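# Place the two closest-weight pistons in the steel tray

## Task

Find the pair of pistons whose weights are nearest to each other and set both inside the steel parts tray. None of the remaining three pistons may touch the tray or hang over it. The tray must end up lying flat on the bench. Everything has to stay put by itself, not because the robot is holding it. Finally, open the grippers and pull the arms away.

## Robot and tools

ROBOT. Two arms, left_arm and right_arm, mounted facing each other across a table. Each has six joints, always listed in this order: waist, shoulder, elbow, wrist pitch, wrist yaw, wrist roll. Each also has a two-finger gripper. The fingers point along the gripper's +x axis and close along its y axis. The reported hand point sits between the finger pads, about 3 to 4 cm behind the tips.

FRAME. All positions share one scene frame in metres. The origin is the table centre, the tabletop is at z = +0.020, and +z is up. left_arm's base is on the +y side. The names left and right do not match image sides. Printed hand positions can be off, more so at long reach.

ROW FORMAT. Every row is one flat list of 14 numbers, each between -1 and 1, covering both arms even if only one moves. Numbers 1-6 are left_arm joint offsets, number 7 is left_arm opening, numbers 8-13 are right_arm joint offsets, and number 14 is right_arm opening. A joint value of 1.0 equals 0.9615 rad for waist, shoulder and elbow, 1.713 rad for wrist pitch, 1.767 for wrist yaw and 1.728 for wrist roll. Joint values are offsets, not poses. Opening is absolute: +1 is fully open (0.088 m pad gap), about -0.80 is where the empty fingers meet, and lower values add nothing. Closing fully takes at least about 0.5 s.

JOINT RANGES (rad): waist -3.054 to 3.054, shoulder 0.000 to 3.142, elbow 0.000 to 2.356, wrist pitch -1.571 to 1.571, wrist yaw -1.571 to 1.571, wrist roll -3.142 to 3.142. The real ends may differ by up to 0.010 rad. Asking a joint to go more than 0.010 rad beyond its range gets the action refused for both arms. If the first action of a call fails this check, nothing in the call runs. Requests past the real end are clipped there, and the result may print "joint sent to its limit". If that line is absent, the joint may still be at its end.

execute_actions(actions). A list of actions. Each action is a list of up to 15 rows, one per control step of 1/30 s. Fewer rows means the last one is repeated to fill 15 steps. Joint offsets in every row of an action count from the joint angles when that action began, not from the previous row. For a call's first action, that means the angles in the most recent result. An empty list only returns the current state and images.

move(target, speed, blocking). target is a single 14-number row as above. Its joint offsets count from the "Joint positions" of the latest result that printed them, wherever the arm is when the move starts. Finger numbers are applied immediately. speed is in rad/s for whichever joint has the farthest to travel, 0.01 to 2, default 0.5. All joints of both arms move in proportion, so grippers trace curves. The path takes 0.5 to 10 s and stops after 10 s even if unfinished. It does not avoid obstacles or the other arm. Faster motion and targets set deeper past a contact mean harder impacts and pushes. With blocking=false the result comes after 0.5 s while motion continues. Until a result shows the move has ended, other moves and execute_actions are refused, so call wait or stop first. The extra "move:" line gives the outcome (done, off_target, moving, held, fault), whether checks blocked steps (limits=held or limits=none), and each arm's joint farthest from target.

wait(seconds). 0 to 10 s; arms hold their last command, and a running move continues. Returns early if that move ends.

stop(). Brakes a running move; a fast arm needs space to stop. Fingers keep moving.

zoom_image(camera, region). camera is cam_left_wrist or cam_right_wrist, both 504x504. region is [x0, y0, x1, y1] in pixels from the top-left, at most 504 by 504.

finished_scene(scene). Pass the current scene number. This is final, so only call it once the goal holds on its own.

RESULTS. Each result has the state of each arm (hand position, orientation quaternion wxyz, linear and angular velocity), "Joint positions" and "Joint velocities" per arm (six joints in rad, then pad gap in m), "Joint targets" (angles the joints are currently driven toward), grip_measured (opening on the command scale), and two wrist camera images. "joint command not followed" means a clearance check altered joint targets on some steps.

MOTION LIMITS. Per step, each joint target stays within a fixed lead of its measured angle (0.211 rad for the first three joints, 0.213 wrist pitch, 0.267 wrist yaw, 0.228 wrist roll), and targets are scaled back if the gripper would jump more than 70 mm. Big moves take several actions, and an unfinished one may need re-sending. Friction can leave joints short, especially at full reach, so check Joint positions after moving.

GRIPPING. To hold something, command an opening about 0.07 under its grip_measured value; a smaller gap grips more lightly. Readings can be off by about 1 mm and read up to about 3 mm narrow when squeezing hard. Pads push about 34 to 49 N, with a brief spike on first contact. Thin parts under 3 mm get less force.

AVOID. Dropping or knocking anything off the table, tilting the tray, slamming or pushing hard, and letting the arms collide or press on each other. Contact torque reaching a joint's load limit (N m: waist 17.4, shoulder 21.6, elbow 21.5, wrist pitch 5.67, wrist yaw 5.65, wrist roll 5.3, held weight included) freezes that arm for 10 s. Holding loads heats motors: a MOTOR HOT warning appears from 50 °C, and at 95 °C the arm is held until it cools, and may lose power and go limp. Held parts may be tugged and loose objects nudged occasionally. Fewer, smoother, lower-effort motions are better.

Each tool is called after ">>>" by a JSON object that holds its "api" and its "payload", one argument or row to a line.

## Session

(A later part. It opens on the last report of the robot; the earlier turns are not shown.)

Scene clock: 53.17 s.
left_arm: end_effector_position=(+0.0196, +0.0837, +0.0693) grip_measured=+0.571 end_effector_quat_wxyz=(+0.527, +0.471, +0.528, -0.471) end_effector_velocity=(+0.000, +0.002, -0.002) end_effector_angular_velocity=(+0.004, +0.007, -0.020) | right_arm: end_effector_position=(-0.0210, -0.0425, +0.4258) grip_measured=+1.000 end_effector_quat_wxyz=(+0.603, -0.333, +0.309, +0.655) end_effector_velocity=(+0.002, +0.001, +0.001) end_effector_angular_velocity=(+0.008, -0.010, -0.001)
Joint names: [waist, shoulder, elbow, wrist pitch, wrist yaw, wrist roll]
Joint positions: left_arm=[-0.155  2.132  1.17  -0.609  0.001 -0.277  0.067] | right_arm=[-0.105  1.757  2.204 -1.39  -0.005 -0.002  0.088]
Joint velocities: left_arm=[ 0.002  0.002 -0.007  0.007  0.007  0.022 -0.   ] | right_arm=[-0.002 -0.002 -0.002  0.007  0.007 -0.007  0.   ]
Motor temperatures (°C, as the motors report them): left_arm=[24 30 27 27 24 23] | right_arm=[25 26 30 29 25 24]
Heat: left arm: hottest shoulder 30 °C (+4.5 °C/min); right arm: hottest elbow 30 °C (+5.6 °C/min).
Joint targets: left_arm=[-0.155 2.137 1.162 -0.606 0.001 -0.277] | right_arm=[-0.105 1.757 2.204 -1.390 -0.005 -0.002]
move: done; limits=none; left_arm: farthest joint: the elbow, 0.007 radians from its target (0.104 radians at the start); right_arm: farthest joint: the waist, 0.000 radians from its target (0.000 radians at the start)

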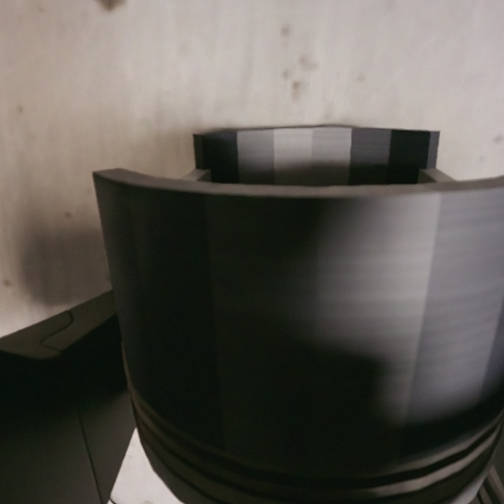

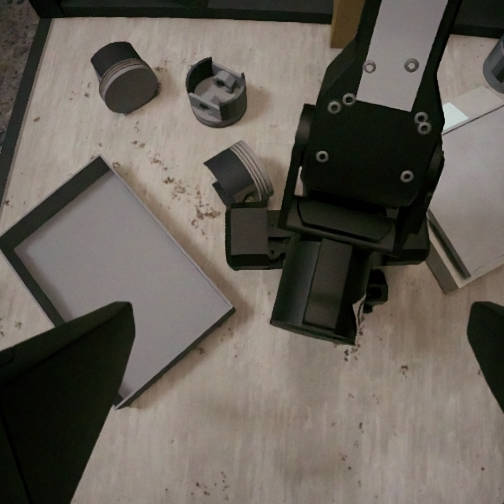

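>>> {"api": "execute_actions", "payload": {
  "actions": [
    [[0,0.006,0,0,0,0,0.5,0,0,0,0,0,0,1],[0,0.01,0,0,0,0,0.5,0,0,0,0,0,0,1],[0,0.014,0,0,0,0,0.5,0,0,0,0,0,0,1],[0,0.014,0,0,0,0,0.5,0,0,0,0,0,0,1],[0,0.014,0,0,0,0,0.5,0,0,0,0,0,0,1],[0,0.014,0,0,0,0,0.5,0,0,0,0,0,0,1],[0,0.014,0,0,0,0,0.6,0,0,0,0,0,0,1],[0,0.014,0,0,0,0,0.65,0,0,0,0,0,0,1],[0,0.014,0,0,0,0,0.75,0,0,0,0,0,0,1],[0,0.014,0,0,0,0,0.85,0,0,0,0,0,0,1],[0,0.014,0,0,0,0,1,0,0,0,0,0,0,1]]
  ]
}}

>>> {"api": "move", "payload": {
  "target": [0,-0.175,0.115,-0.1465,0,0,1,0,0,0,0,0,0,1],
  "speed": 0.5
}}

Scene clock: 54.40 s.
left_arm: end_effector_position=(+0.0198, +0.0850, +0.0665) grip_measured=+0.916 end_effector_quat_wxyz=(+0.525, +0.474, +0.529, -0.468) end_effector_velocity=(+0.003, +0.002, +0.000) end_effector_angular_velocity=(+0.004, -0.023, -0.010) | right_arm: end_effector_position=(-0.0210, -0.0425, +0.4258) grip_measured=+1.000 end_effector_quat_wxyz=(+0.603, -0.333, +0.309, +0.655) end_effector_velocity=(+0.002, -0.002, -0.001) end_effector_angular_velocity=(-0.006, -0.011, -0.001)
Joint names: [waist, shoulder, elbow, wrist pitch, wrist yaw, wrist roll]
Joint positions: left_arm=[-0.155  2.141  1.17  -0.609  0.001 -0.277  0.084] | right_arm=[-0.105  1.757  2.204 -1.39  -0.005 -0.002  0.088]
Joint velocities: left_arm=[-0.002 -0.002 -0.002 -0.007 -0.022  0.007  0.035] | right_arm=[-0.002 -0.002 -0.002 -0.007  0.007 -0.007  0.   ]
Motor temperatures (°C, as the motors report them): left_arm=[24 30 27 27 24 23] | right_arm=[25 26 30 29 25 24]
Heat: left arm: hottest shoulder 30 °C (+4.4 °C/min); right arm: hottest elbow 30 °C (+5.5 °C/min).
Joint targets: left_arm=[-0.155 2.146 1.170 -0.609 0.001 -0.277] | right_arm=[-0.105 1.757 2.204 -1.390 -0.005 -0.002]

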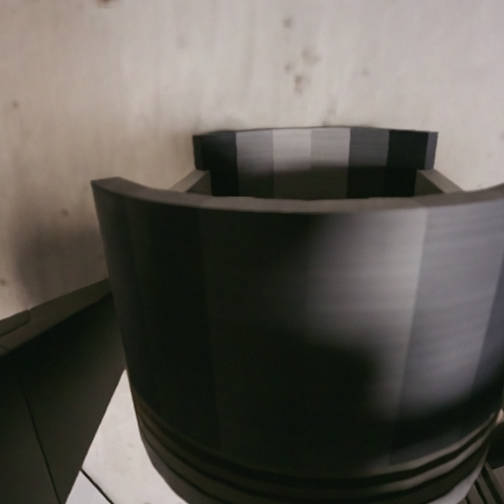

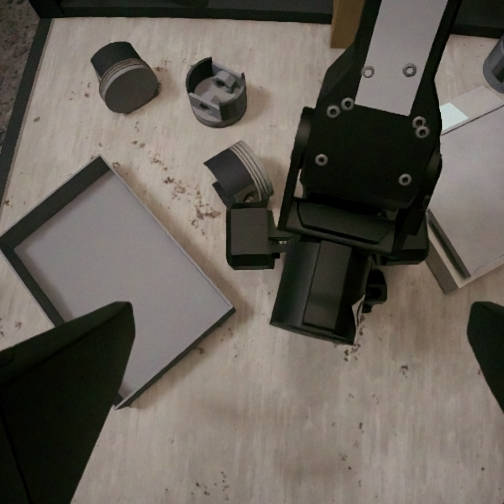

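Scene clock: 55.53 s.
left_arm: end_effector_position=(+0.0194, +0.0828, +0.1400) grip_measured=+0.989 end_effector_quat_wxyz=(+0.527, +0.470, +0.527, -0.472) end_effector_velocity=(+0.000, +0.001, +0.001) end_effector_angular_velocity=(+0.001, -0.008, +0.005) | right_arm: end_effector_position=(-0.0210, -0.0425, +0.4258) grip_measured=+1.000 end_effector_quat_wxyz=(+0.603, -0.333, +0.309, +0.655) end_effector_velocity=(-0.002, -0.002, -0.001) end_effector_angular_velocity=(-0.008, +0.013, +0.016)
Joint names: [waist, shoulder, elbow, wrist pitch, wrist yaw, wrist roll]
Joint positions: left_arm=[-0.155  1.982  1.27  -0.857  0.001 -0.277  0.087] | right_arm=[-0.105  1.757  2.204 -1.39  -0.005 -0.002  0.088]
Joint velocities: left_arm=[-0.002 -0.002  0.002 -0.007 -0.007 -0.007 -0.   ] | right_arm=[-0.002 -0.002 -0.002 -0.007 -0.022 -0.007  0.   ]
Motor temperatures (°C, as the motors report them): left_arm=[24 30 27 27 24 23] | right_arm=[25 26 30 29 25 24]
Heat: left arm: hottest shoulder 30 °C (+4.3 °C/min); right arm: hottest elbow 30 °C (+5.4 °C/min).
Joint targets: left_arm=[-0.155 1.973 1.280 -0.860 0.001 -0.277] | right_arm=[-0.105 1.757 2.204 -1.390 -0.005 -0.002]
move: off_target (left_arm); limits=none; left_arm: farthest joint: the elbow, 0.011 radians from its target (0.111 radians at the start); right_arm: farthest joint: the waist, 0.000 radians from its target (0.000 radians at the start)

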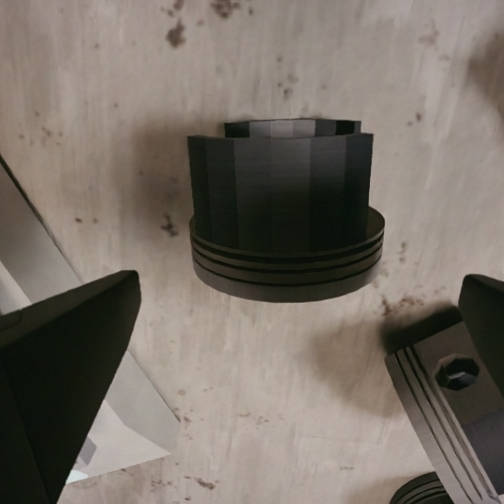

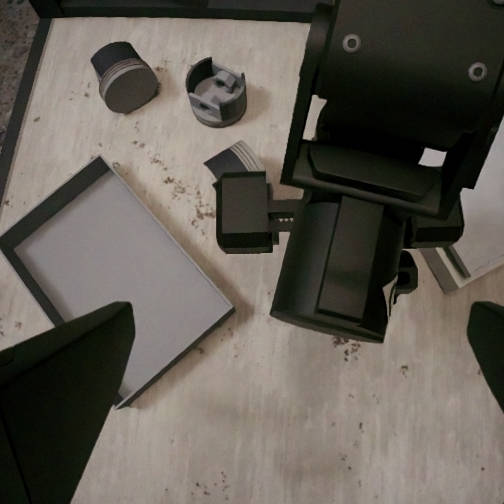

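>>> {"api": "move", "payload": {
  "target": [-0.341,-0.184,-0.251,0.037,0,0.461,1,0,0,0,0,0,0,1],
  "speed": 0.9
}}

Scene clock: 59.07 s.
left_arm: end_effector_position=(-0.0646, +0.1632, +0.1405) grip_measured=+0.989 end_effector_quat_wxyz=(+0.197, +0.679, +0.197, -0.679) end_effector_velocity=(-0.002, +0.004, +0.000) end_effector_angular_velocity=(+0.010, +0.003, +0.015) | right_arm: end_effector_position=(-0.0210, -0.0425, +0.4258) grip_measured=+1.000 end_effector_quat_wxyz=(+0.603, -0.333, +0.309, +0.655) end_effector_velocity=(+0.002, +0.001, +0.003) end_effector_angular_velocity=(+0.013, -0.009, -0.001)
Joint names: [waist, shoulder, elbow, wrist pitch, wrist yaw, wrist roll]
Joint positions: left_arm=[-0.48   1.814  1.04  -0.796  0.001  0.517  0.087] | right_arm=[-0.105  1.757  2.204 -1.39  -0.005 -0.002  0.088]
Joint velocities: left_arm=[-0.007 -0.002 -0.002 -0.007  0.007 -0.022 -0.   ] | right_arm=[-0.002 -0.002  0.002  0.007  0.007 -0.007  0.   ]
Motor temperatures (°C, as the motors report them): left_arm=[24 31 27 27 24 23] | right_arm=[25 26 30 29 25 24]
Heat: left arm: hottest shoulder 31 °C (+5.1 °C/min); right arm: hottest elbow 30 °C (+5.1 °C/min).
Joint targets: left_arm=[-0.483 1.805 1.028 -0.793 0.001 0.520] | right_arm=[-0.105 1.757 2.204 -1.390 -0.005 -0.002]
move: off_target (left_arm); limits=none; left_arm: farthest joint: the elbow, 0.011 radians from its target (0.241 radians at the start); right_arm: farthest joint: the waist, 0.000 radians from its target (0.000 radians at the start)

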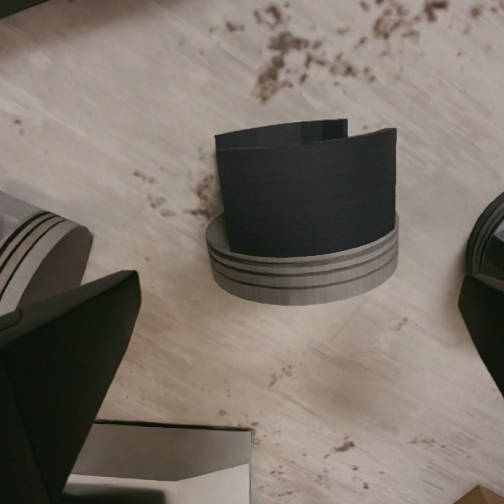

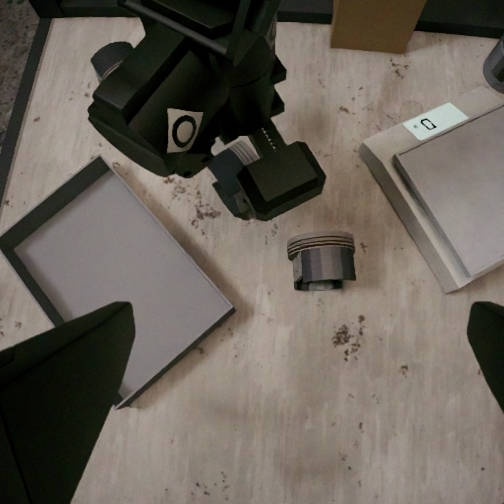

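>>> {"api": "move", "payload": {
  "target": [-0.008,0.199,-0.128,0.173,0,-0.042,1,0,0,0,0,0,0,1],
  "speed": 0.35
}}

Scene clock: 61.27 s.
left_arm: end_effector_position=(-0.0650, +0.1655, +0.0671) grip_measured=+0.989 end_effector_quat_wxyz=(+0.218, +0.673, +0.219, -0.672) end_effector_velocity=(+0.000, +0.002, +0.000) end_effector_angular_velocity=(+0.003, -0.010, -0.000) | right_arm: end_effector_position=(-0.0210, -0.0425, +0.4258) grip_measured=+1.000 end_effector_quat_wxyz=(+0.603, -0.333, +0.309, +0.655) end_effector_velocity=(-0.002, +0.001, +0.003) end_effector_angular_velocity=(+0.013, -0.006, +0.025)
Joint names: [waist, shoulder, elbow, wrist pitch, wrist yaw, wrist roll]
Joint positions: left_arm=[-0.485  1.996  0.927 -0.503  0.001  0.447  0.087] | right_arm=[-0.105  1.757  2.204 -1.39  -0.005 -0.002  0.088]
Joint velocities: left_arm=[-0.007 -0.002 -0.002 -0.007 -0.007 -0.007 -0.   ] | right_arm=[ 0.002 -0.002  0.002  0.007 -0.007 -0.022  0.   ]
Motor temperatures (°C, as the motors report them): left_arm=[24 31 27 27 24 23] | right_arm=[25 27 30 29 25 24]
Heat: left arm: hottest shoulder 31 °C (+5.1 °C/min); right arm: hottest elbow 30 °C (+4.0 °C/min).
Joint targets: left_arm=[-0.488 2.005 0.917 -0.500 0.001 0.444] | right_arm=[-0.105 1.757 2.204 -1.390 -0.005 -0.002]
move: done; limits=none; left_arm: farthest joint: the elbow, 0.010 radians from its target (0.123 radians at the start); right_arm: farthest joint: the waist, 0.000 radians from its target (0.000 radians at the start)

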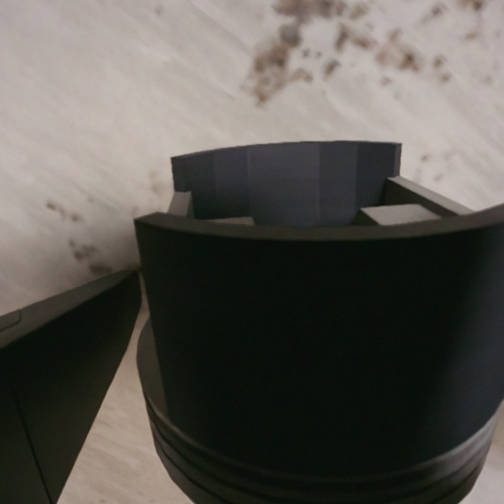

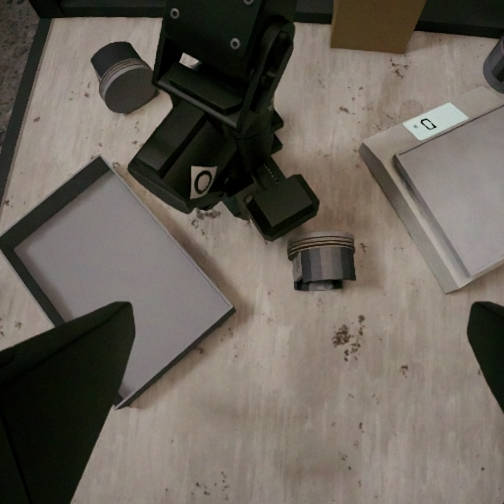

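>>> {"api": "execute_actions", "payload": {
  "actions": [
    [[0,0,0,0,0,0,0.8,0,0,0,0,0,0,1],[0,0,0,0,0,0,0.75,0,0,0,0,0,0,1],[0,0,0,0,0,0,0.72,0,0,0,0,0,0,1],[0,0,0,0,0,0,0.69,0,0,0,0,0,0,1],[0,0,0,0,0,0,0.66,0,0,0,0,0,0,1],[0,0,0,0,0,0,0.63,0,0,0,0,0,0,1],[0,0,0,0,0,0,0.6,0,0,0,0,0,0,1],[0,0,0,0,0,0,0.57,0,0,0,0,0,0,1],[0,0,0,0,0,0,0.54,0,0,0,0,0,0,1],[0,0,0,0,0,0,0.5,0,0,0,0,0,0,1]]
  ]
}}

Scene clock: 62.23 s.
left_arm: end_effector_position=(-0.0650, +0.1657, +0.0669) grip_measured=+0.585 end_effector_quat_wxyz=(+0.218, +0.673, +0.220, -0.672) end_effector_velocity=(+0.003, +0.005, +0.000) end_effector_angular_velocity=(+0.016, -0.017, +0.005) | right_arm: end_effector_position=(-0.0210, -0.0425, +0.4258) grip_measured=+1.000 end_effector_quat_wxyz=(+0.603, -0.333, +0.309, +0.655) end_effector_velocity=(+0.000, -0.002, -0.001) end_effector_angular_velocity=(-0.007, +0.001, +0.008)
Joint names: [waist, shoulder, elbow, wrist pitch, wrist yaw, wrist roll]
Joint positions: left_arm=[-0.485  1.997  0.926 -0.503  0.001  0.447  0.068] | right_arm=[-0.105  1.757  2.204 -1.39  -0.005 -0.002  0.088]
Joint velocities: left_arm=[-0.002 -0.002 -0.002 -0.022 -0.007 -0.007 -0.   ] | right_arm=[-0.002 -0.002 -0.002 -0.007 -0.007 -0.007  0.   ]
Motor temperatures (°C, as the motors report them): left_arm=[24 31 27 27 24 23] | right_arm=[25 27 30 29 25 24]
Heat: left arm: hottest shoulder 31 °C (+5.1 °C/min); right arm: hottest elbow 30 °C (+4.1 °C/min).
Joint targets: left_arm=[-0.485 1.997 0.926 -0.503 0.001 0.447] | right_arm=[-0.105 1.757 2.204 -1.390 -0.005 -0.002]

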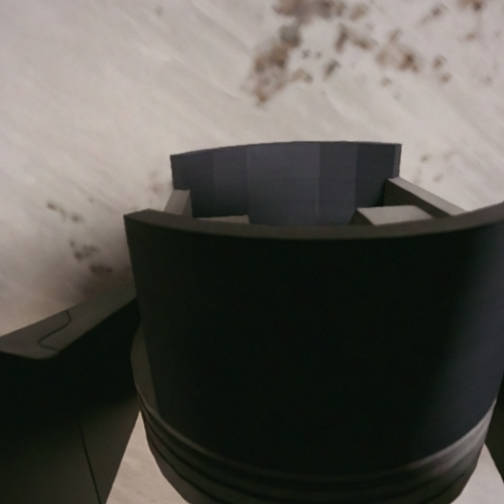

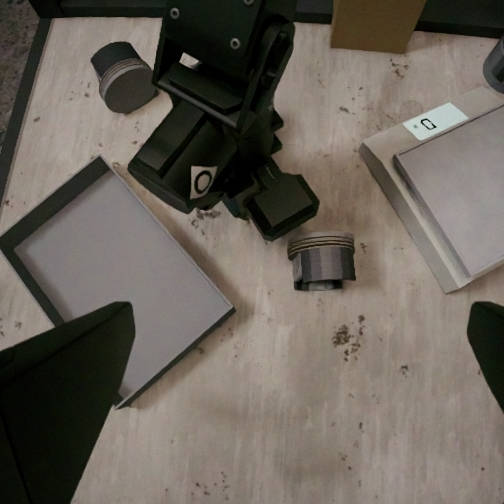

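>>> {"api": "move", "payload": {
  "target": [0,-0.258,0.14,-0.204,0,0,0.5,0,0,0,0,0,0,1],
  "speed": 0.5
}}

>>> {"api": "move", "payload": {
  "target": [0.98,0,0,0,0,-0.419,0.5,0,0,0,0,0,0,1],
  "speed": 0.8
}}

Scene clock: 64.80 s.
left_arm: end_effector_position=(-0.0634, +0.1686, +0.1561) grip_measured=+0.585 end_effector_quat_wxyz=(+0.220, +0.671, +0.218, -0.674) end_effector_velocity=(-0.000, +0.003, -0.001) end_effector_angular_velocity=(+0.014, +0.001, +0.005) | right_arm: end_effector_position=(-0.0210, -0.0425, +0.4258) grip_measured=+1.000 end_effector_quat_wxyz=(+0.603, -0.333, +0.309, +0.655) end_effector_velocity=(-0.000, -0.001, -0.003) end_effector_angular_velocity=(-0.012, +0.001, +0.008)
Joint names: [waist, shoulder, elbow, wrist pitch, wrist yaw, wrist roll]
Joint positions: left_arm=[-0.485  1.762  1.046 -0.85   0.001  0.447  0.068] | right_arm=[-0.105  1.757  2.204 -1.39  -0.005 -0.002  0.088]
Joint velocities: left_arm=[-0.002  0.002 -0.002 -0.007  0.007 -0.007 -0.   ] | right_arm=[-0.002  0.002 -0.002 -0.007 -0.007 -0.007  0.   ]
Motor temperatures (°C, as the motors report them): left_arm=[24 31 27 27 24 23] | right_arm=[25 27 30 29 25 24]
Heat: left arm: hottest shoulder 31 °C (+5.0 °C/min); right arm: hottest elbow 30 °C (+4.0 °C/min).
Joint targets: left_arm=[-0.485 1.749 1.061 -0.852 0.001 0.447] | right_arm=[-0.105 1.757 2.204 -1.390 -0.005 -0.002]
move: off_target (left_arm); limits=none; left_arm: farthest joint: the elbow, 0.015 radians from its target (0.134 radians at the start); right_arm: farthest joint: the waist, 0.000 radians from its target (0.000 radians at the start)

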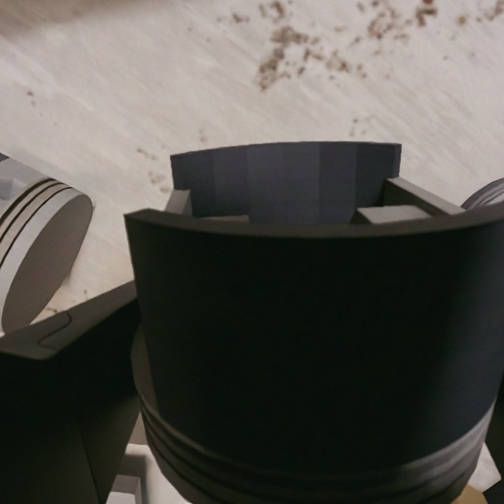

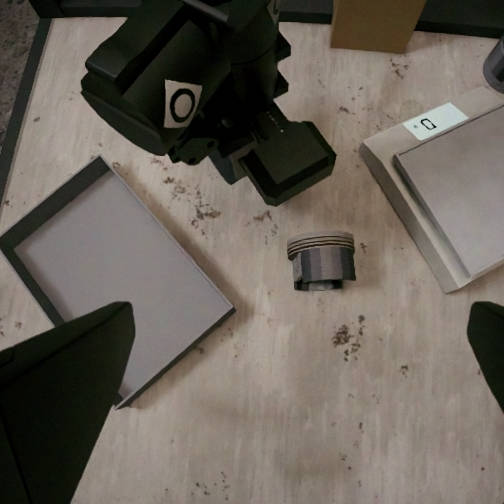

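Scene clock: 66.70 s.
left_arm: end_effector_position=(+0.2041, +0.1620, +0.1561) grip_measured=+0.585 end_effector_quat_wxyz=(+0.645, +0.291, +0.643, -0.293) end_effector_velocity=(+0.000, +0.000, +0.003) end_effector_angular_velocity=(+0.001, -0.008, -0.010) | right_arm: end_effector_position=(-0.0210, -0.0425, +0.4258) grip_measured=+1.000 end_effector_quat_wxyz=(+0.603, -0.333, +0.309, +0.655) end_effector_velocity=(-0.000, -0.002, +0.001) end_effector_angular_velocity=(-0.003, +0.001, +0.008)
Joint names: [waist, shoulder, elbow, wrist pitch, wrist yaw, wrist roll]
Joint positions: left_arm=[ 0.455  1.762  1.046 -0.85  -0.    -0.274  0.068] | right_arm=[-0.105  1.757  2.204 -1.39  -0.005 -0.002  0.088]
Joint velocities: left_arm=[-0.002 -0.007  0.002 -0.007 -0.007  0.007 -0.   ] | right_arm=[-0.002 -0.002  0.002 -0.007 -0.007 -0.007  0.   ]
Motor temperatures (°C, as the motors report them): left_arm=[24 31 27 27 24 23] | right_arm=[25 27 30 29 25 24]
Heat: left arm: hottest shoulder 31 °C (+5.0 °C/min); right arm: hottest elbow 30 °C (+4.0 °C/min).
Joint targets: left_arm=[0.458 1.762 1.046 -0.850 0.001 -0.277] | right_arm=[-0.105 1.757 2.204 -1.390 -0.005 -0.002]
move: done; limits=none; left_arm: farthest joint: the wrist roll, 0.003 radians from its target (0.724 radians at the start); right_arm: farthest joint: the waist, 0.000 radians from its target (0.000 radians at the start)

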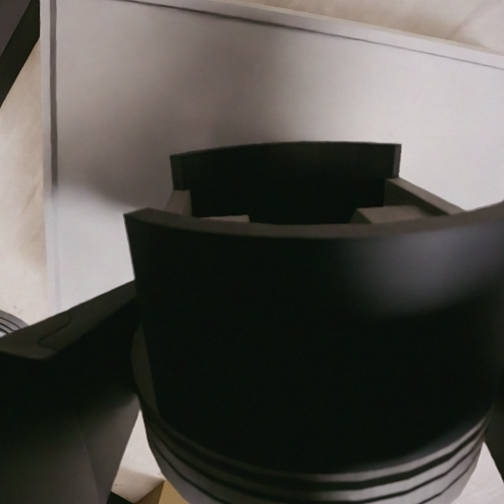

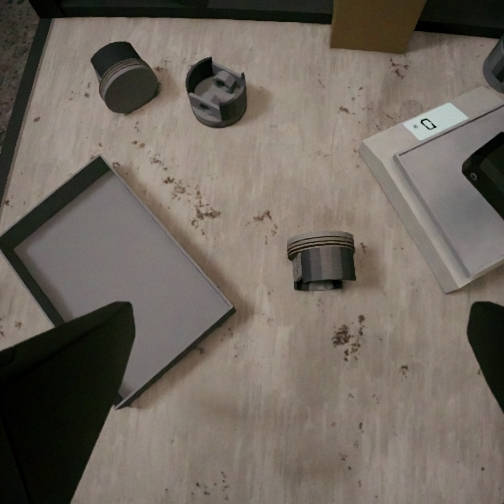

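>>> {"api": "move", "payload": {
  "target": [0,0.073,-0.074,0.073,0,0,0.5,0,0,0,0,0,0,1],
  "speed": 0.2
}}

>>> {"api": "execute_actions", "payload": {
  "actions": [
    [[0,0,0,0,0,0,0.6,0,0,0,0,0,0,1],[0,0,0,0,0,0,0.65,0,0,0,0,0,0,1],[0,0,0,0,0,0,0.7,0,0,0,0,0,0,1],[0,0,0,0,0,0,0.8,0,0,0,0,0,0,1],[0,0,0,0,0,0,0.9,0,0,0,0,0,0,1],[0,0,0,0,0,0,1,0,0,0,0,0,0,1]]
  ]
}}

>>> {"api": "wait", "payload": {
  "seconds": 1
}}

>>> {"api": "zoom_image", "payload": {
  "camera": "cam_right_wrist",
  "region": [390, 85, 480, 155]
}}

Scene clock: 68.20 s.
left_arm: end_effector_position=(+0.2036, +0.1629, +0.1278) grip_measured=+0.585 end_effector_quat_wxyz=(+0.644, +0.292, +0.644, -0.292) end_effector_velocity=(-0.002, +0.002, -0.001) end_effector_angular_velocity=(+0.014, -0.001, +0.015) | right_arm: end_effector_position=(-0.0210, -0.0425, +0.4258) grip_measured=+1.000 end_effector_quat_wxyz=(+0.603, -0.333, +0.309, +0.655) end_effector_velocity=(-0.002, -0.005, -0.003) end_effector_angular_velocity=(-0.021, -0.009, +0.025)
Joint names: [waist, shoulder, elbow, wrist pitch, wrist yaw, wrist roll]
Joint positions: left_arm=[ 0.455  1.82   0.988 -0.739 -0.    -0.274  0.068] | right_arm=[-0.105  1.757  2.204 -1.39  -0.005 -0.002  0.088]
Joint velocities: left_arm=[-0.007  0.002 -0.002 -0.007 -0.007 -0.022  0.   ] | right_arm=[ 0.002 -0.002 -0.002 -0.022 -0.007 -0.022  0.   ]
Motor temperatures (°C, as the motors report them): left_arm=[24 31 27 27 24 23] | right_arm=[25 27 30 30 25 24]
Heat: left arm: hottest shoulder 31 °C (+5.1 °C/min); right arm: hottest elbow 30 °C (+4.1 °C/min).
Joint targets: left_arm=[0.455 1.833 0.974 -0.724 0.000 -0.273] | right_arm=[-0.105 1.757 2.204 -1.390 -0.005 -0.002]
move: off_target (left_arm); limits=none; left_arm: farthest joint: the wrist pitch, 0.014 radians from its target (0.125 radians at the start); right_arm: farthest joint: the waist, 0.000 radians from its target (0.000 radians at the start)

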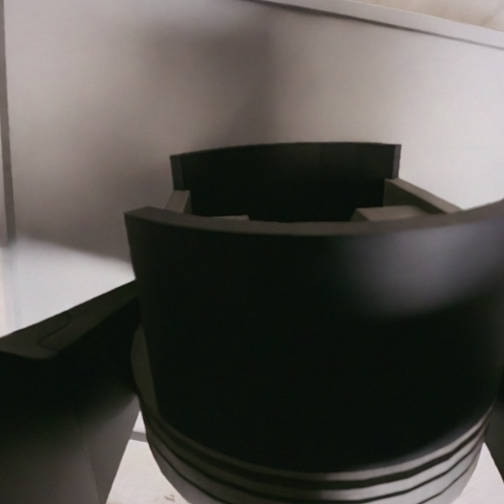

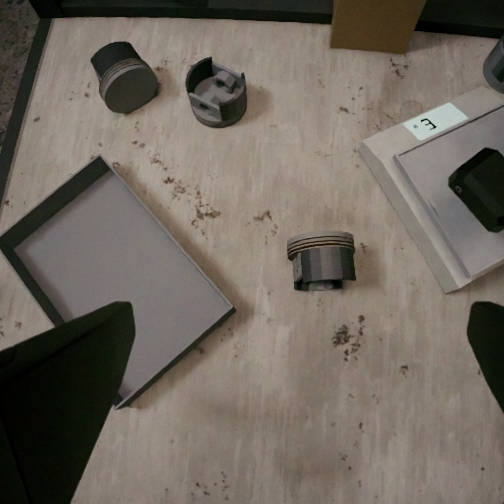

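Scene clock: 68.70 s.
left_arm: end_effector_position=(+0.2038, +0.1626, +0.1279) grip_measured=+0.976 end_effector_quat_wxyz=(+0.644, +0.292, +0.643, -0.293) end_effector_velocity=(+0.001, +0.001, +0.001) end_effector_angular_velocity=(+0.005, -0.006, +0.010) | right_arm: end_effector_position=(-0.0210, -0.0425, +0.4258) grip_measured=+1.000 end_effector_quat_wxyz=(+0.603, -0.333, +0.309, +0.655) end_effector_velocity=(-0.002, +0.000, +0.001) end_effector_angular_velocity=(+0.008, -0.006, +0.025)
Joint names: [waist, shoulder, elbow, wrist pitch, wrist yaw, wrist roll]
Joint positions: left_arm=[ 0.455  1.819  0.988 -0.737 -0.    -0.274  0.087] | right_arm=[-0.105  1.757  2.204 -1.39  -0.005 -0.002  0.088]
Joint velocities: left_arm=[ 0.002 -0.002  0.002 -0.007 -0.007 -0.007  0.006] | right_arm=[ 0.002 -0.002 -0.002  0.007 -0.007 -0.022  0.   ]
Motor temperatures (°C, as the motors report them): left_arm=[24 31 27 27 24 23] | right_arm=[25 27 30 30 25 24]
Heat: left arm: hottest shoulder 31 °C (+5.0 °C/min); right arm: hottest elbow 30 °C (+4.0 °C/min).
Joint targets: left_arm=[0.455 1.820 0.988 -0.739 -0.000 -0.274] | right_arm=[-0.105 1.757 2.204 -1.390 -0.005 -0.002]

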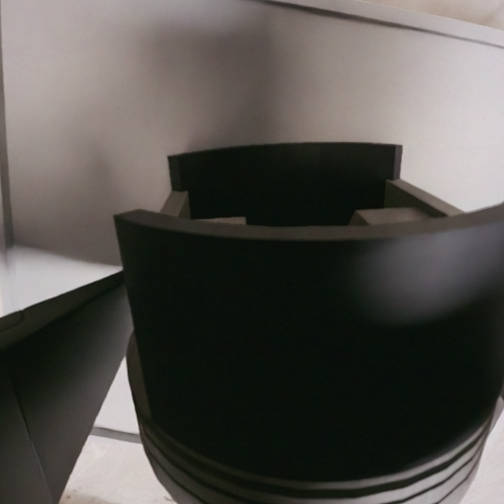

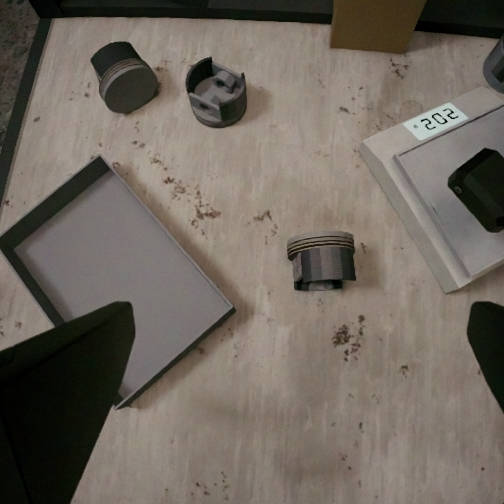

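Scene clock: 69.70 s.
left_arm: end_effector_position=(+0.2038, +0.1626, +0.1279) grip_measured=+0.989 end_effector_quat_wxyz=(+0.644, +0.292, +0.643, -0.293) end_effector_velocity=(-0.001, +0.002, +0.000) end_effector_angular_velocity=(+0.010, -0.003, -0.010) | right_arm: end_effector_position=(-0.0210, -0.0425, +0.4258) grip_measured=+1.000 end_effector_quat_wxyz=(+0.603, -0.333, +0.309, +0.655) end_effector_velocity=(-0.000, +0.001, +0.001) end_effector_angular_velocity=(+0.006, +0.014, +0.012)
Joint names: [waist, shoulder, elbow, wrist pitch, wrist yaw, wrist roll]
Joint positions: left_arm=[ 0.455  1.819  0.988 -0.737 -0.    -0.274  0.087] | right_arm=[-0.105  1.757  2.204 -1.39  -0.005 -0.002  0.088]
Joint velocities: left_arm=[-0.002 -0.002 -0.002 -0.007 -0.007  0.007 -0.   ] | right_arm=[-0.007 -0.002 -0.002  0.007 -0.022 -0.007  0.   ]
Motor temperatures (°C, as the motors report them): left_arm=[24 31 27 27 24 23] | right_arm=[25 28 30 30 25 24]
Heat: left arm: hottest shoulder 31 °C (+4.0 °C/min); right arm: hottest elbow 30 °C (+4.0 °C/min).
Joint targets: left_arm=[0.455 1.820 0.988 -0.739 -0.000 -0.274] | right_arm=[-0.105 1.757 2.204 -1.390 -0.005 -0.002]
wait: 1.00 s; at rest by 0.20 s

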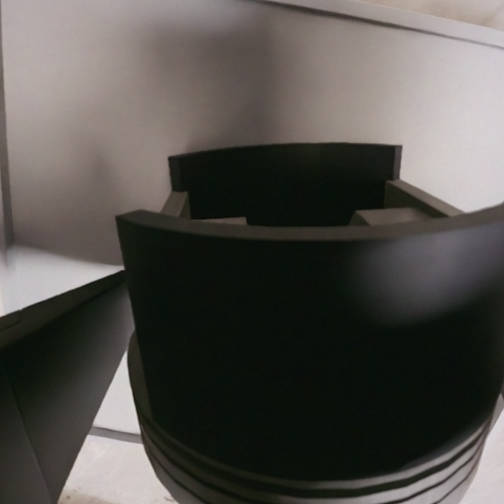

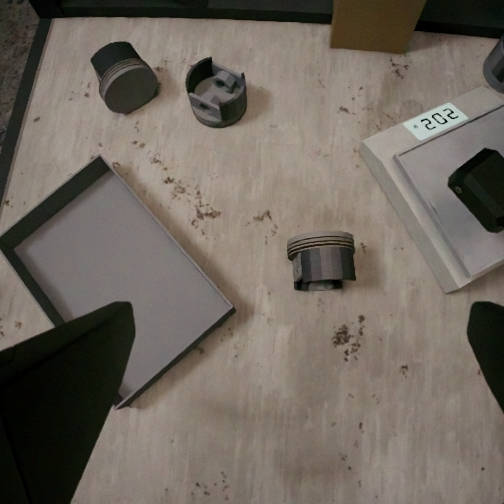

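Region (390, 85, 480, 155) of cam_right_wrist's 504x504 image, scaled by 5.600, with more detail than that image has.

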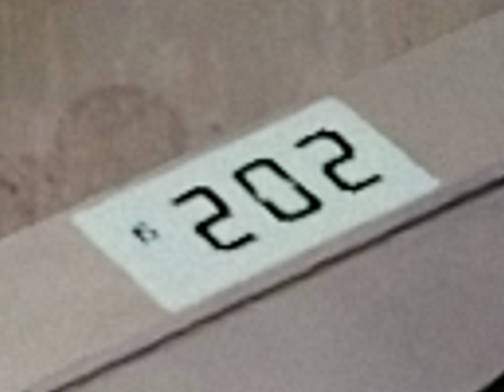

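>>> {"api": "execute_actions", "payload": {
  "actions": [
    [[0,0,0,0,0,0,0.8,0,0,0,0,0,0,1],[0,0,0,0,0,0,0.75,0,0,0,0,0,0,1],[0,0,0,0,0,0,0.72,0,0,0,0,0,0,1],[0,0,0,0,0,0,0.69,0,0,0,0,0,0,1],[0,0,0,0,0,0,0.66,0,0,0,0,0,0,1],[0,0,0,0,0,0,0.63,0,0,0,0,0,0,1],[0,0,0,0,0,0,0.6,0,0,0,0,0,0,1],[0,0,0,0,0,0,0.57,0,0,0,0,0,0,1],[0,0,0,0,0,0,0.54,0,0,0,0,0,0,1],[0,0,0,0,0,0,0.5,0,0,0,0,0,0,1]]
  ]
}}

>>> {"api": "move", "payload": {
  "target": [0,-0.065,0.065,-0.06,0,0,0.5,0,0,0,0,0,0,1],
  "speed": 0.3
}}

Scene clock: 71.93 s.
left_arm: end_effector_position=(+0.2039, +0.1626, +0.1279) grip_measured=+0.581 end_effector_quat_wxyz=(+0.645, +0.292, +0.643, -0.292) end_effector_velocity=(+0.003, +0.004, +0.000) end_effector_angular_velocity=(+0.016, -0.017, +0.010) | right_arm: end_effector_position=(-0.0210, -0.0425, +0.4258) grip_measured=+1.000 end_effector_quat_wxyz=(+0.603, -0.333, +0.309, +0.655) end_effector_velocity=(+0.000, -0.002, -0.001) end_effector_angular_velocity=(-0.006, -0.019, +0.016)
Joint names: [waist, shoulder, elbow, wrist pitch, wrist yaw, wrist roll]
Joint positions: left_arm=[ 0.455  1.819  0.988 -0.737 -0.001 -0.274  0.067] | right_arm=[-0.105  1.757  2.204 -1.39  -0.005 -0.002  0.088]
Joint velocities: left_arm=[ 0.002 -0.002 -0.002 -0.007 -0.022 -0.007 -0.   ] | right_arm=[ 0.002 -0.002 -0.002 -0.007  0.007 -0.022  0.   ]
Motor temperatures (°C, as the motors report them): left_arm=[24 31 27 27 24 23] | right_arm=[25 28 30 30 25 24]
Heat: left arm: hottest shoulder 31 °C (+4.0 °C/min); right arm: hottest elbow 30 °C (+4.0 °C/min).
Joint targets: left_arm=[0.455 1.819 0.988 -0.737 -0.000 -0.274] | right_arm=[-0.105 1.757 2.204 -1.390 -0.005 -0.002]

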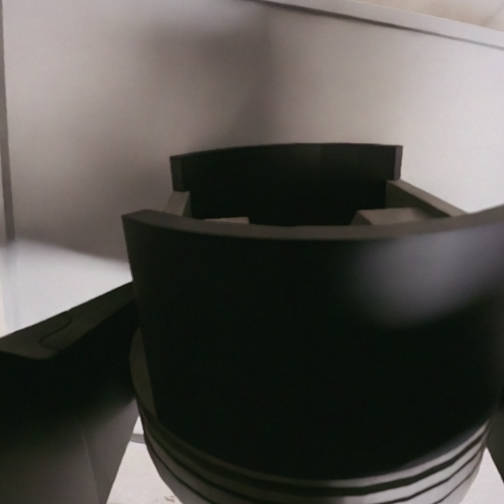

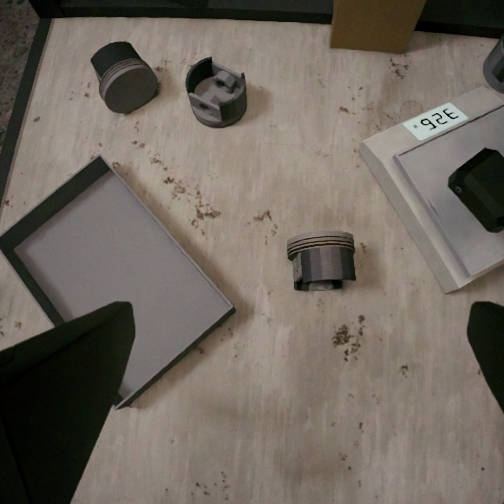

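Scene clock: 72.87 s.
left_arm: end_effector_position=(+0.2034, +0.1636, +0.1515) grip_measured=+0.581 end_effector_quat_wxyz=(+0.643, +0.293, +0.644, -0.291) end_effector_velocity=(-0.001, +0.002, +0.000) end_effector_angular_velocity=(+0.010, -0.004, +0.020) | right_arm: end_effector_position=(-0.0210, -0.0425, +0.4258) grip_measured=+1.000 end_effector_quat_wxyz=(+0.603, -0.333, +0.309, +0.655) end_effector_velocity=(-0.002, -0.005, -0.003) end_effector_angular_velocity=(-0.023, +0.012, +0.016)
Joint names: [waist, shoulder, elbow, wrist pitch, wrist yaw, wrist roll]
Joint positions: left_arm=[ 0.455  1.77   1.034 -0.837 -0.001 -0.274  0.067] | right_arm=[-0.105  1.757  2.204 -1.39  -0.005 -0.002  0.088]
Joint velocities: left_arm=[-0.002 -0.002 -0.002 -0.007 -0.007 -0.022 -0.   ] | right_arm=[-0.002 -0.002 -0.002 -0.022 -0.022 -0.007  0.   ]
Motor temperatures (°C, as the motors report them): left_arm=[24 31 27 27 24 23] | right_arm=[25 28 30 30 25 24]
Heat: left arm: hottest shoulder 31 °C (+4.0 °C/min); right arm: hottest elbow 30 °C (+4.0 °C/min).
Joint targets: left_arm=[0.455 1.757 1.050 -0.840 -0.001 -0.274] | right_arm=[-0.105 1.757 2.204 -1.390 -0.005 -0.002]
move: off_target (left_arm); limits=none; left_arm: farthest joint: the elbow, 0.016 radians from its target (0.063 radians at the start); right_arm: farthest joint: the waist, 0.000 radians from its target (0.000 radians at the start)

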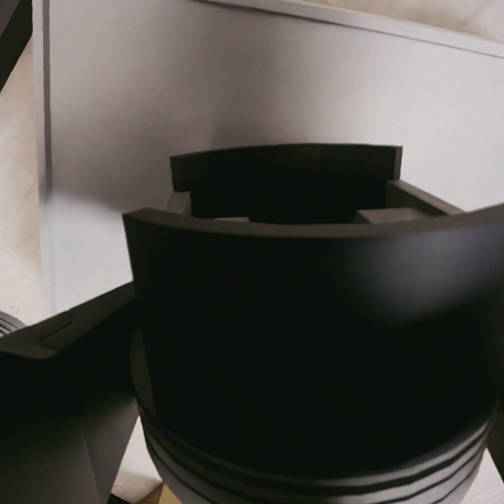

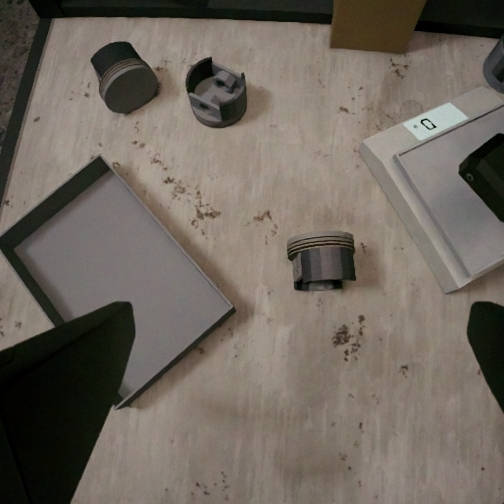

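>>> {"api": "move", "payload": {
  "target": [-0.903,-0.087,-0.177,0.056,0,0,0.5,0,0,0,0,0,0,1],
  "speed": 0.8
}}

Scene clock: 74.97 s.
left_arm: end_effector_position=(-0.0306, +0.1879, +0.1347) grip_measured=+0.581 end_effector_quat_wxyz=(+0.462, +0.536, +0.462, -0.535) end_effector_velocity=(+0.000, +0.002, +0.000) end_effector_angular_velocity=(+0.004, -0.010, +0.015) | right_arm: end_effector_position=(-0.0210, -0.0425, +0.4258) grip_measured=+1.000 end_effector_quat_wxyz=(+0.603, -0.333, +0.309, +0.655) end_effector_velocity=(-0.006, -0.002, -0.001) end_effector_angular_velocity=(-0.009, +0.025, +0.030)
Joint names: [waist, shoulder, elbow, wrist pitch, wrist yaw, wrist roll]
Joint positions: left_arm=[-0.41   1.699  0.872 -0.744 -0.    -0.274  0.067] | right_arm=[-0.105  1.757  2.204 -1.39  -0.005 -0.002  0.088]
Joint velocities: left_arm=[-0.007 -0.002 -0.002 -0.007 -0.007 -0.022 -0.   ] | right_arm=[ 0.002 -0.002 -0.002 -0.007 -0.037 -0.007  0.   ]
Motor temperatures (°C, as the motors report them): left_arm=[24 31 27 27 24 23] | right_arm=[25 28 30 30 25 24]
Heat: left arm: hottest shoulder 31 °C (+4.0 °C/min); right arm: hottest elbow 30 °C (+4.0 °C/min).
Joint targets: left_arm=[-0.414 1.686 0.864 -0.741 -0.001 -0.274] | right_arm=[-0.105 1.757 2.204 -1.390 -0.005 -0.002]
move: off_target (left_arm); limits=none; left_arm: farthest joint: the shoulder, 0.013 radians from its target (0.084 radians at the start); right_arm: farthest joint: the waist, 0.000 radians from its target (0.000 radians at the start)

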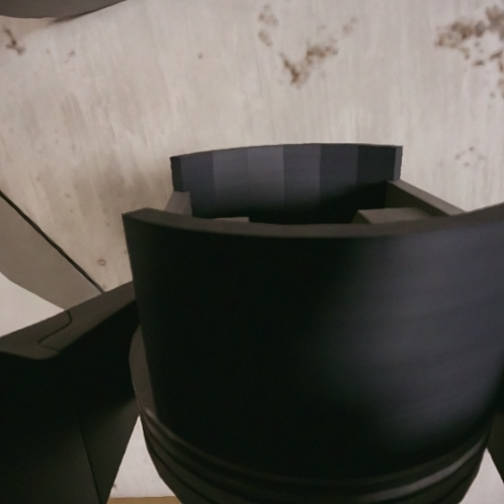

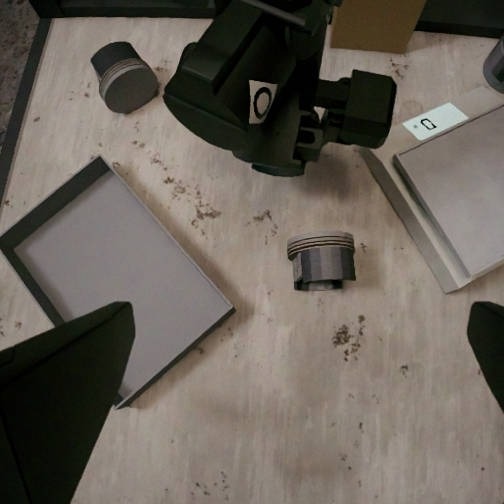

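>>> {"api": "move", "payload": {
  "target": [0,0.204,-0.125,0.1785,0,0,0.5,0,0,0,0,0,0,1],
  "speed": 0.35
}}

Scene clock: 76.70 s.
left_arm: end_effector_position=(-0.0294, +0.1905, +0.0669) grip_measured=+0.581 end_effector_quat_wxyz=(+0.462, +0.536, +0.463, -0.534) end_effector_velocity=(+0.002, +0.004, -0.001) end_effector_angular_velocity=(+0.008, -0.012, +0.020) | right_arm: end_effector_position=(-0.0210, -0.0425, +0.4258) grip_measured=+1.000 end_effector_quat_wxyz=(+0.603, -0.333, +0.309, +0.655) end_effector_velocity=(-0.000, -0.002, +0.001) end_effector_angular_velocity=(-0.003, +0.013, +0.012)
Joint names: [waist, shoulder, elbow, wrist pitch, wrist yaw, wrist roll]
Joint positions: left_arm=[-0.41   1.891  0.759 -0.442 -0.    -0.274  0.067] | right_arm=[-0.105  1.757  2.204 -1.39  -0.005 -0.002  0.088]
Joint velocities: left_arm=[-0.002 -0.002 -0.007 -0.007 -0.007 -0.022  0.   ] | right_arm=[-0.007 -0.002  0.002 -0.007 -0.022 -0.007  0.   ]
Motor temperatures (°C, as the motors report them): left_arm=[24 31 27 27 24 23] | right_arm=[25 28 30 30 25 24]
Heat: left arm: hottest shoulder 31 °C (+4.1 °C/min); right arm: hottest elbow 30 °C (+4.1 °C/min).
Joint targets: left_arm=[-0.410 1.895 0.752 -0.439 -0.000 -0.274] | right_arm=[-0.105 1.757 2.204 -1.390 -0.005 -0.002]
move: done; limits=none; left_arm: farthest joint: the elbow, 0.007 radians from its target (0.120 radians at the start); right_arm: farthest joint: the waist, 0.000 radians from its target (0.000 radians at the start)

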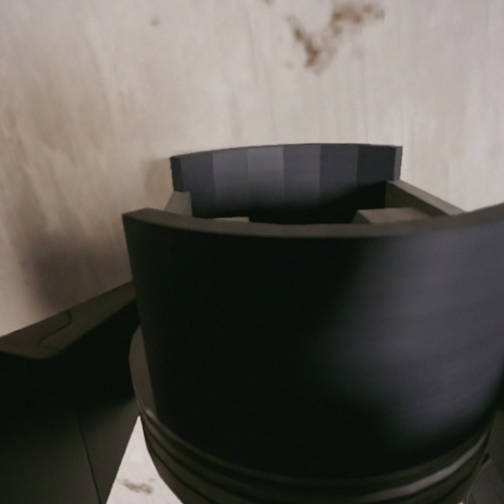

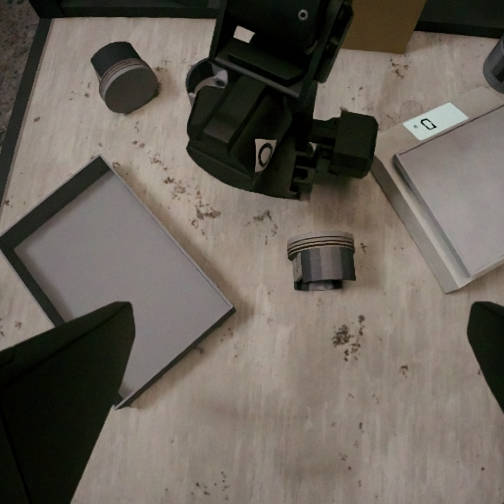

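>>> {"api": "execute_actions", "payload": {
  "actions": [
    [[0,0.005,0,0,0,0,0.5,0,0,0,0,0,0,1],[0,0.008,0,0,0,0,0.5,0,0,0,0,0,0,1],[0,0.011,0,0,0,0,0.5,0,0,0,0,0,0,1],[0,0.011,0,0,0,0,0.5,0,0,0,0,0,0,1],[0,0.011,0,0,0,0,0.5,0,0,0,0,0,0,1],[0,0.011,0,0,0,0,0.6,0,0,0,0,0,0,1],[0,0.011,0,0,0,0,0.65,0,0,0,0,0,0,1],[0,0.011,0,0,0,0,0.75,0,0,0,0,0,0,1],[0,0.011,0,0,0,0,0.85,0,0,0,0,0,0,1],[0,0.011,0,0,0,0,1,0,0,0,0,0,0,1]]
  ]
}}

>>> {"api": "move", "payload": {
  "target": [0,-0.23,0.135,-0.19,0,0,1,0,0,0,0,0,0,1],
  "speed": 0.6
}}

Scene clock: 77.70 s.
left_arm: end_effector_position=(-0.0291, +0.1911, +0.0658) grip_measured=+0.935 end_effector_quat_wxyz=(+0.461, +0.538, +0.463, -0.533) end_effector_velocity=(+0.003, +0.005, +0.000) end_effector_angular_velocity=(+0.017, -0.016, -0.010) | right_arm: end_effector_position=(-0.0210, -0.0425, +0.4258) grip_measured=+1.000 end_effector_quat_wxyz=(+0.603, -0.333, +0.309, +0.655) end_effector_velocity=(+0.002, -0.002, -0.002) end_effector_angular_velocity=(-0.013, +0.009, -0.009)
Joint names: [waist, shoulder, elbow, wrist pitch, wrist yaw, wrist roll]
Joint positions: left_arm=[-0.41   1.896  0.759 -0.442 -0.    -0.274  0.085] | right_arm=[-0.105  1.757  2.204 -1.39  -0.005 -0.002  0.088]
Joint velocities: left_arm=[-0.002 -0.002 -0.002 -0.022 -0.007  0.007  0.026] | right_arm=[-0.007 -0.002 -0.007 -0.007 -0.007  0.007  0.   ]
Motor temperatures (°C, as the motors report them): left_arm=[24 31 27 27 24 23] | right_arm=[25 28 30 30 25 24]
Heat: left arm: hottest shoulder 31 °C (+4.1 °C/min); right arm: hottest elbow 30 °C (+4.1 °C/min).
Joint targets: left_arm=[-0.410 1.902 0.759 -0.442 -0.000 -0.274] | right_arm=[-0.105 1.757 2.204 -1.390 -0.005 -0.002]

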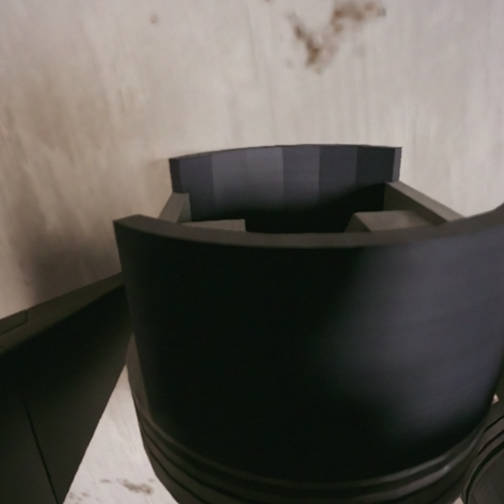

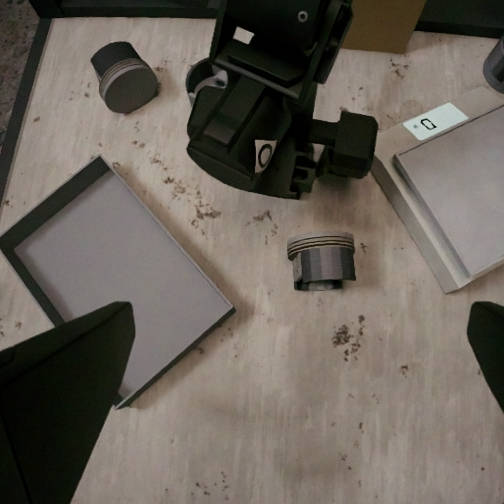

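Scene clock: 78.90 s.
left_arm: end_effector_position=(-0.0302, +0.1887, +0.1399) grip_measured=+0.989 end_effector_quat_wxyz=(+0.462, +0.535, +0.462, -0.536) end_effector_velocity=(-0.000, -0.001, +0.001) end_effector_angular_velocity=(-0.014, -0.002, +0.005) | right_arm: end_effector_position=(-0.0210, -0.0425, +0.4258) grip_measured=+1.000 end_effector_quat_wxyz=(+0.603, -0.333, +0.309, +0.655) end_effector_velocity=(+0.000, -0.002, -0.001) end_effector_angular_velocity=(-0.007, +0.001, +0.008)
Joint names: [waist, shoulder, elbow, wrist pitch, wrist yaw, wrist roll]
Joint positions: left_arm=[-0.41   1.683  0.877 -0.764 -0.    -0.274  0.087] | right_arm=[-0.105  1.757  2.204 -1.39  -0.005 -0.002  0.088]
Joint velocities: left_arm=[-0.002 -0.007 -0.002  0.007 -0.007 -0.007 -0.   ] | right_arm=[-0.002 -0.002 -0.002 -0.007 -0.007 -0.007  0.   ]
Motor temperatures (°C, as the motors report them): left_arm=[24 31 27 27 24 23] | right_arm=[25 28 30 30 25 24]
Heat: left arm: hottest shoulder 31 °C (+4.0 °C/min); right arm: hottest elbow 30 °C (+4.0 °C/min).
Joint targets: left_arm=[-0.410 1.675 0.888 -0.767 -0.000 -0.274] | right_arm=[-0.105 1.757 2.204 -1.390 -0.005 -0.002]
move: off_target (left_arm); limits=none; left_arm: farthest joint: the elbow, 0.012 radians from its target (0.130 radians at the start); right_arm: farthest joint: the waist, 0.000 radians from its target (0.000 radians at the start)

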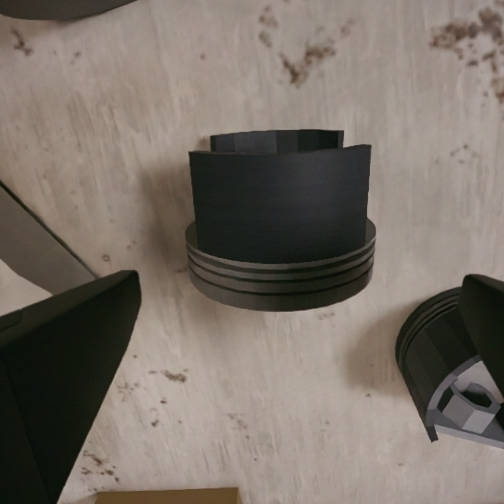

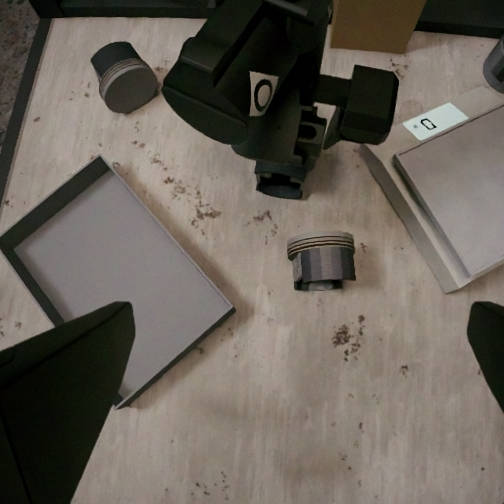

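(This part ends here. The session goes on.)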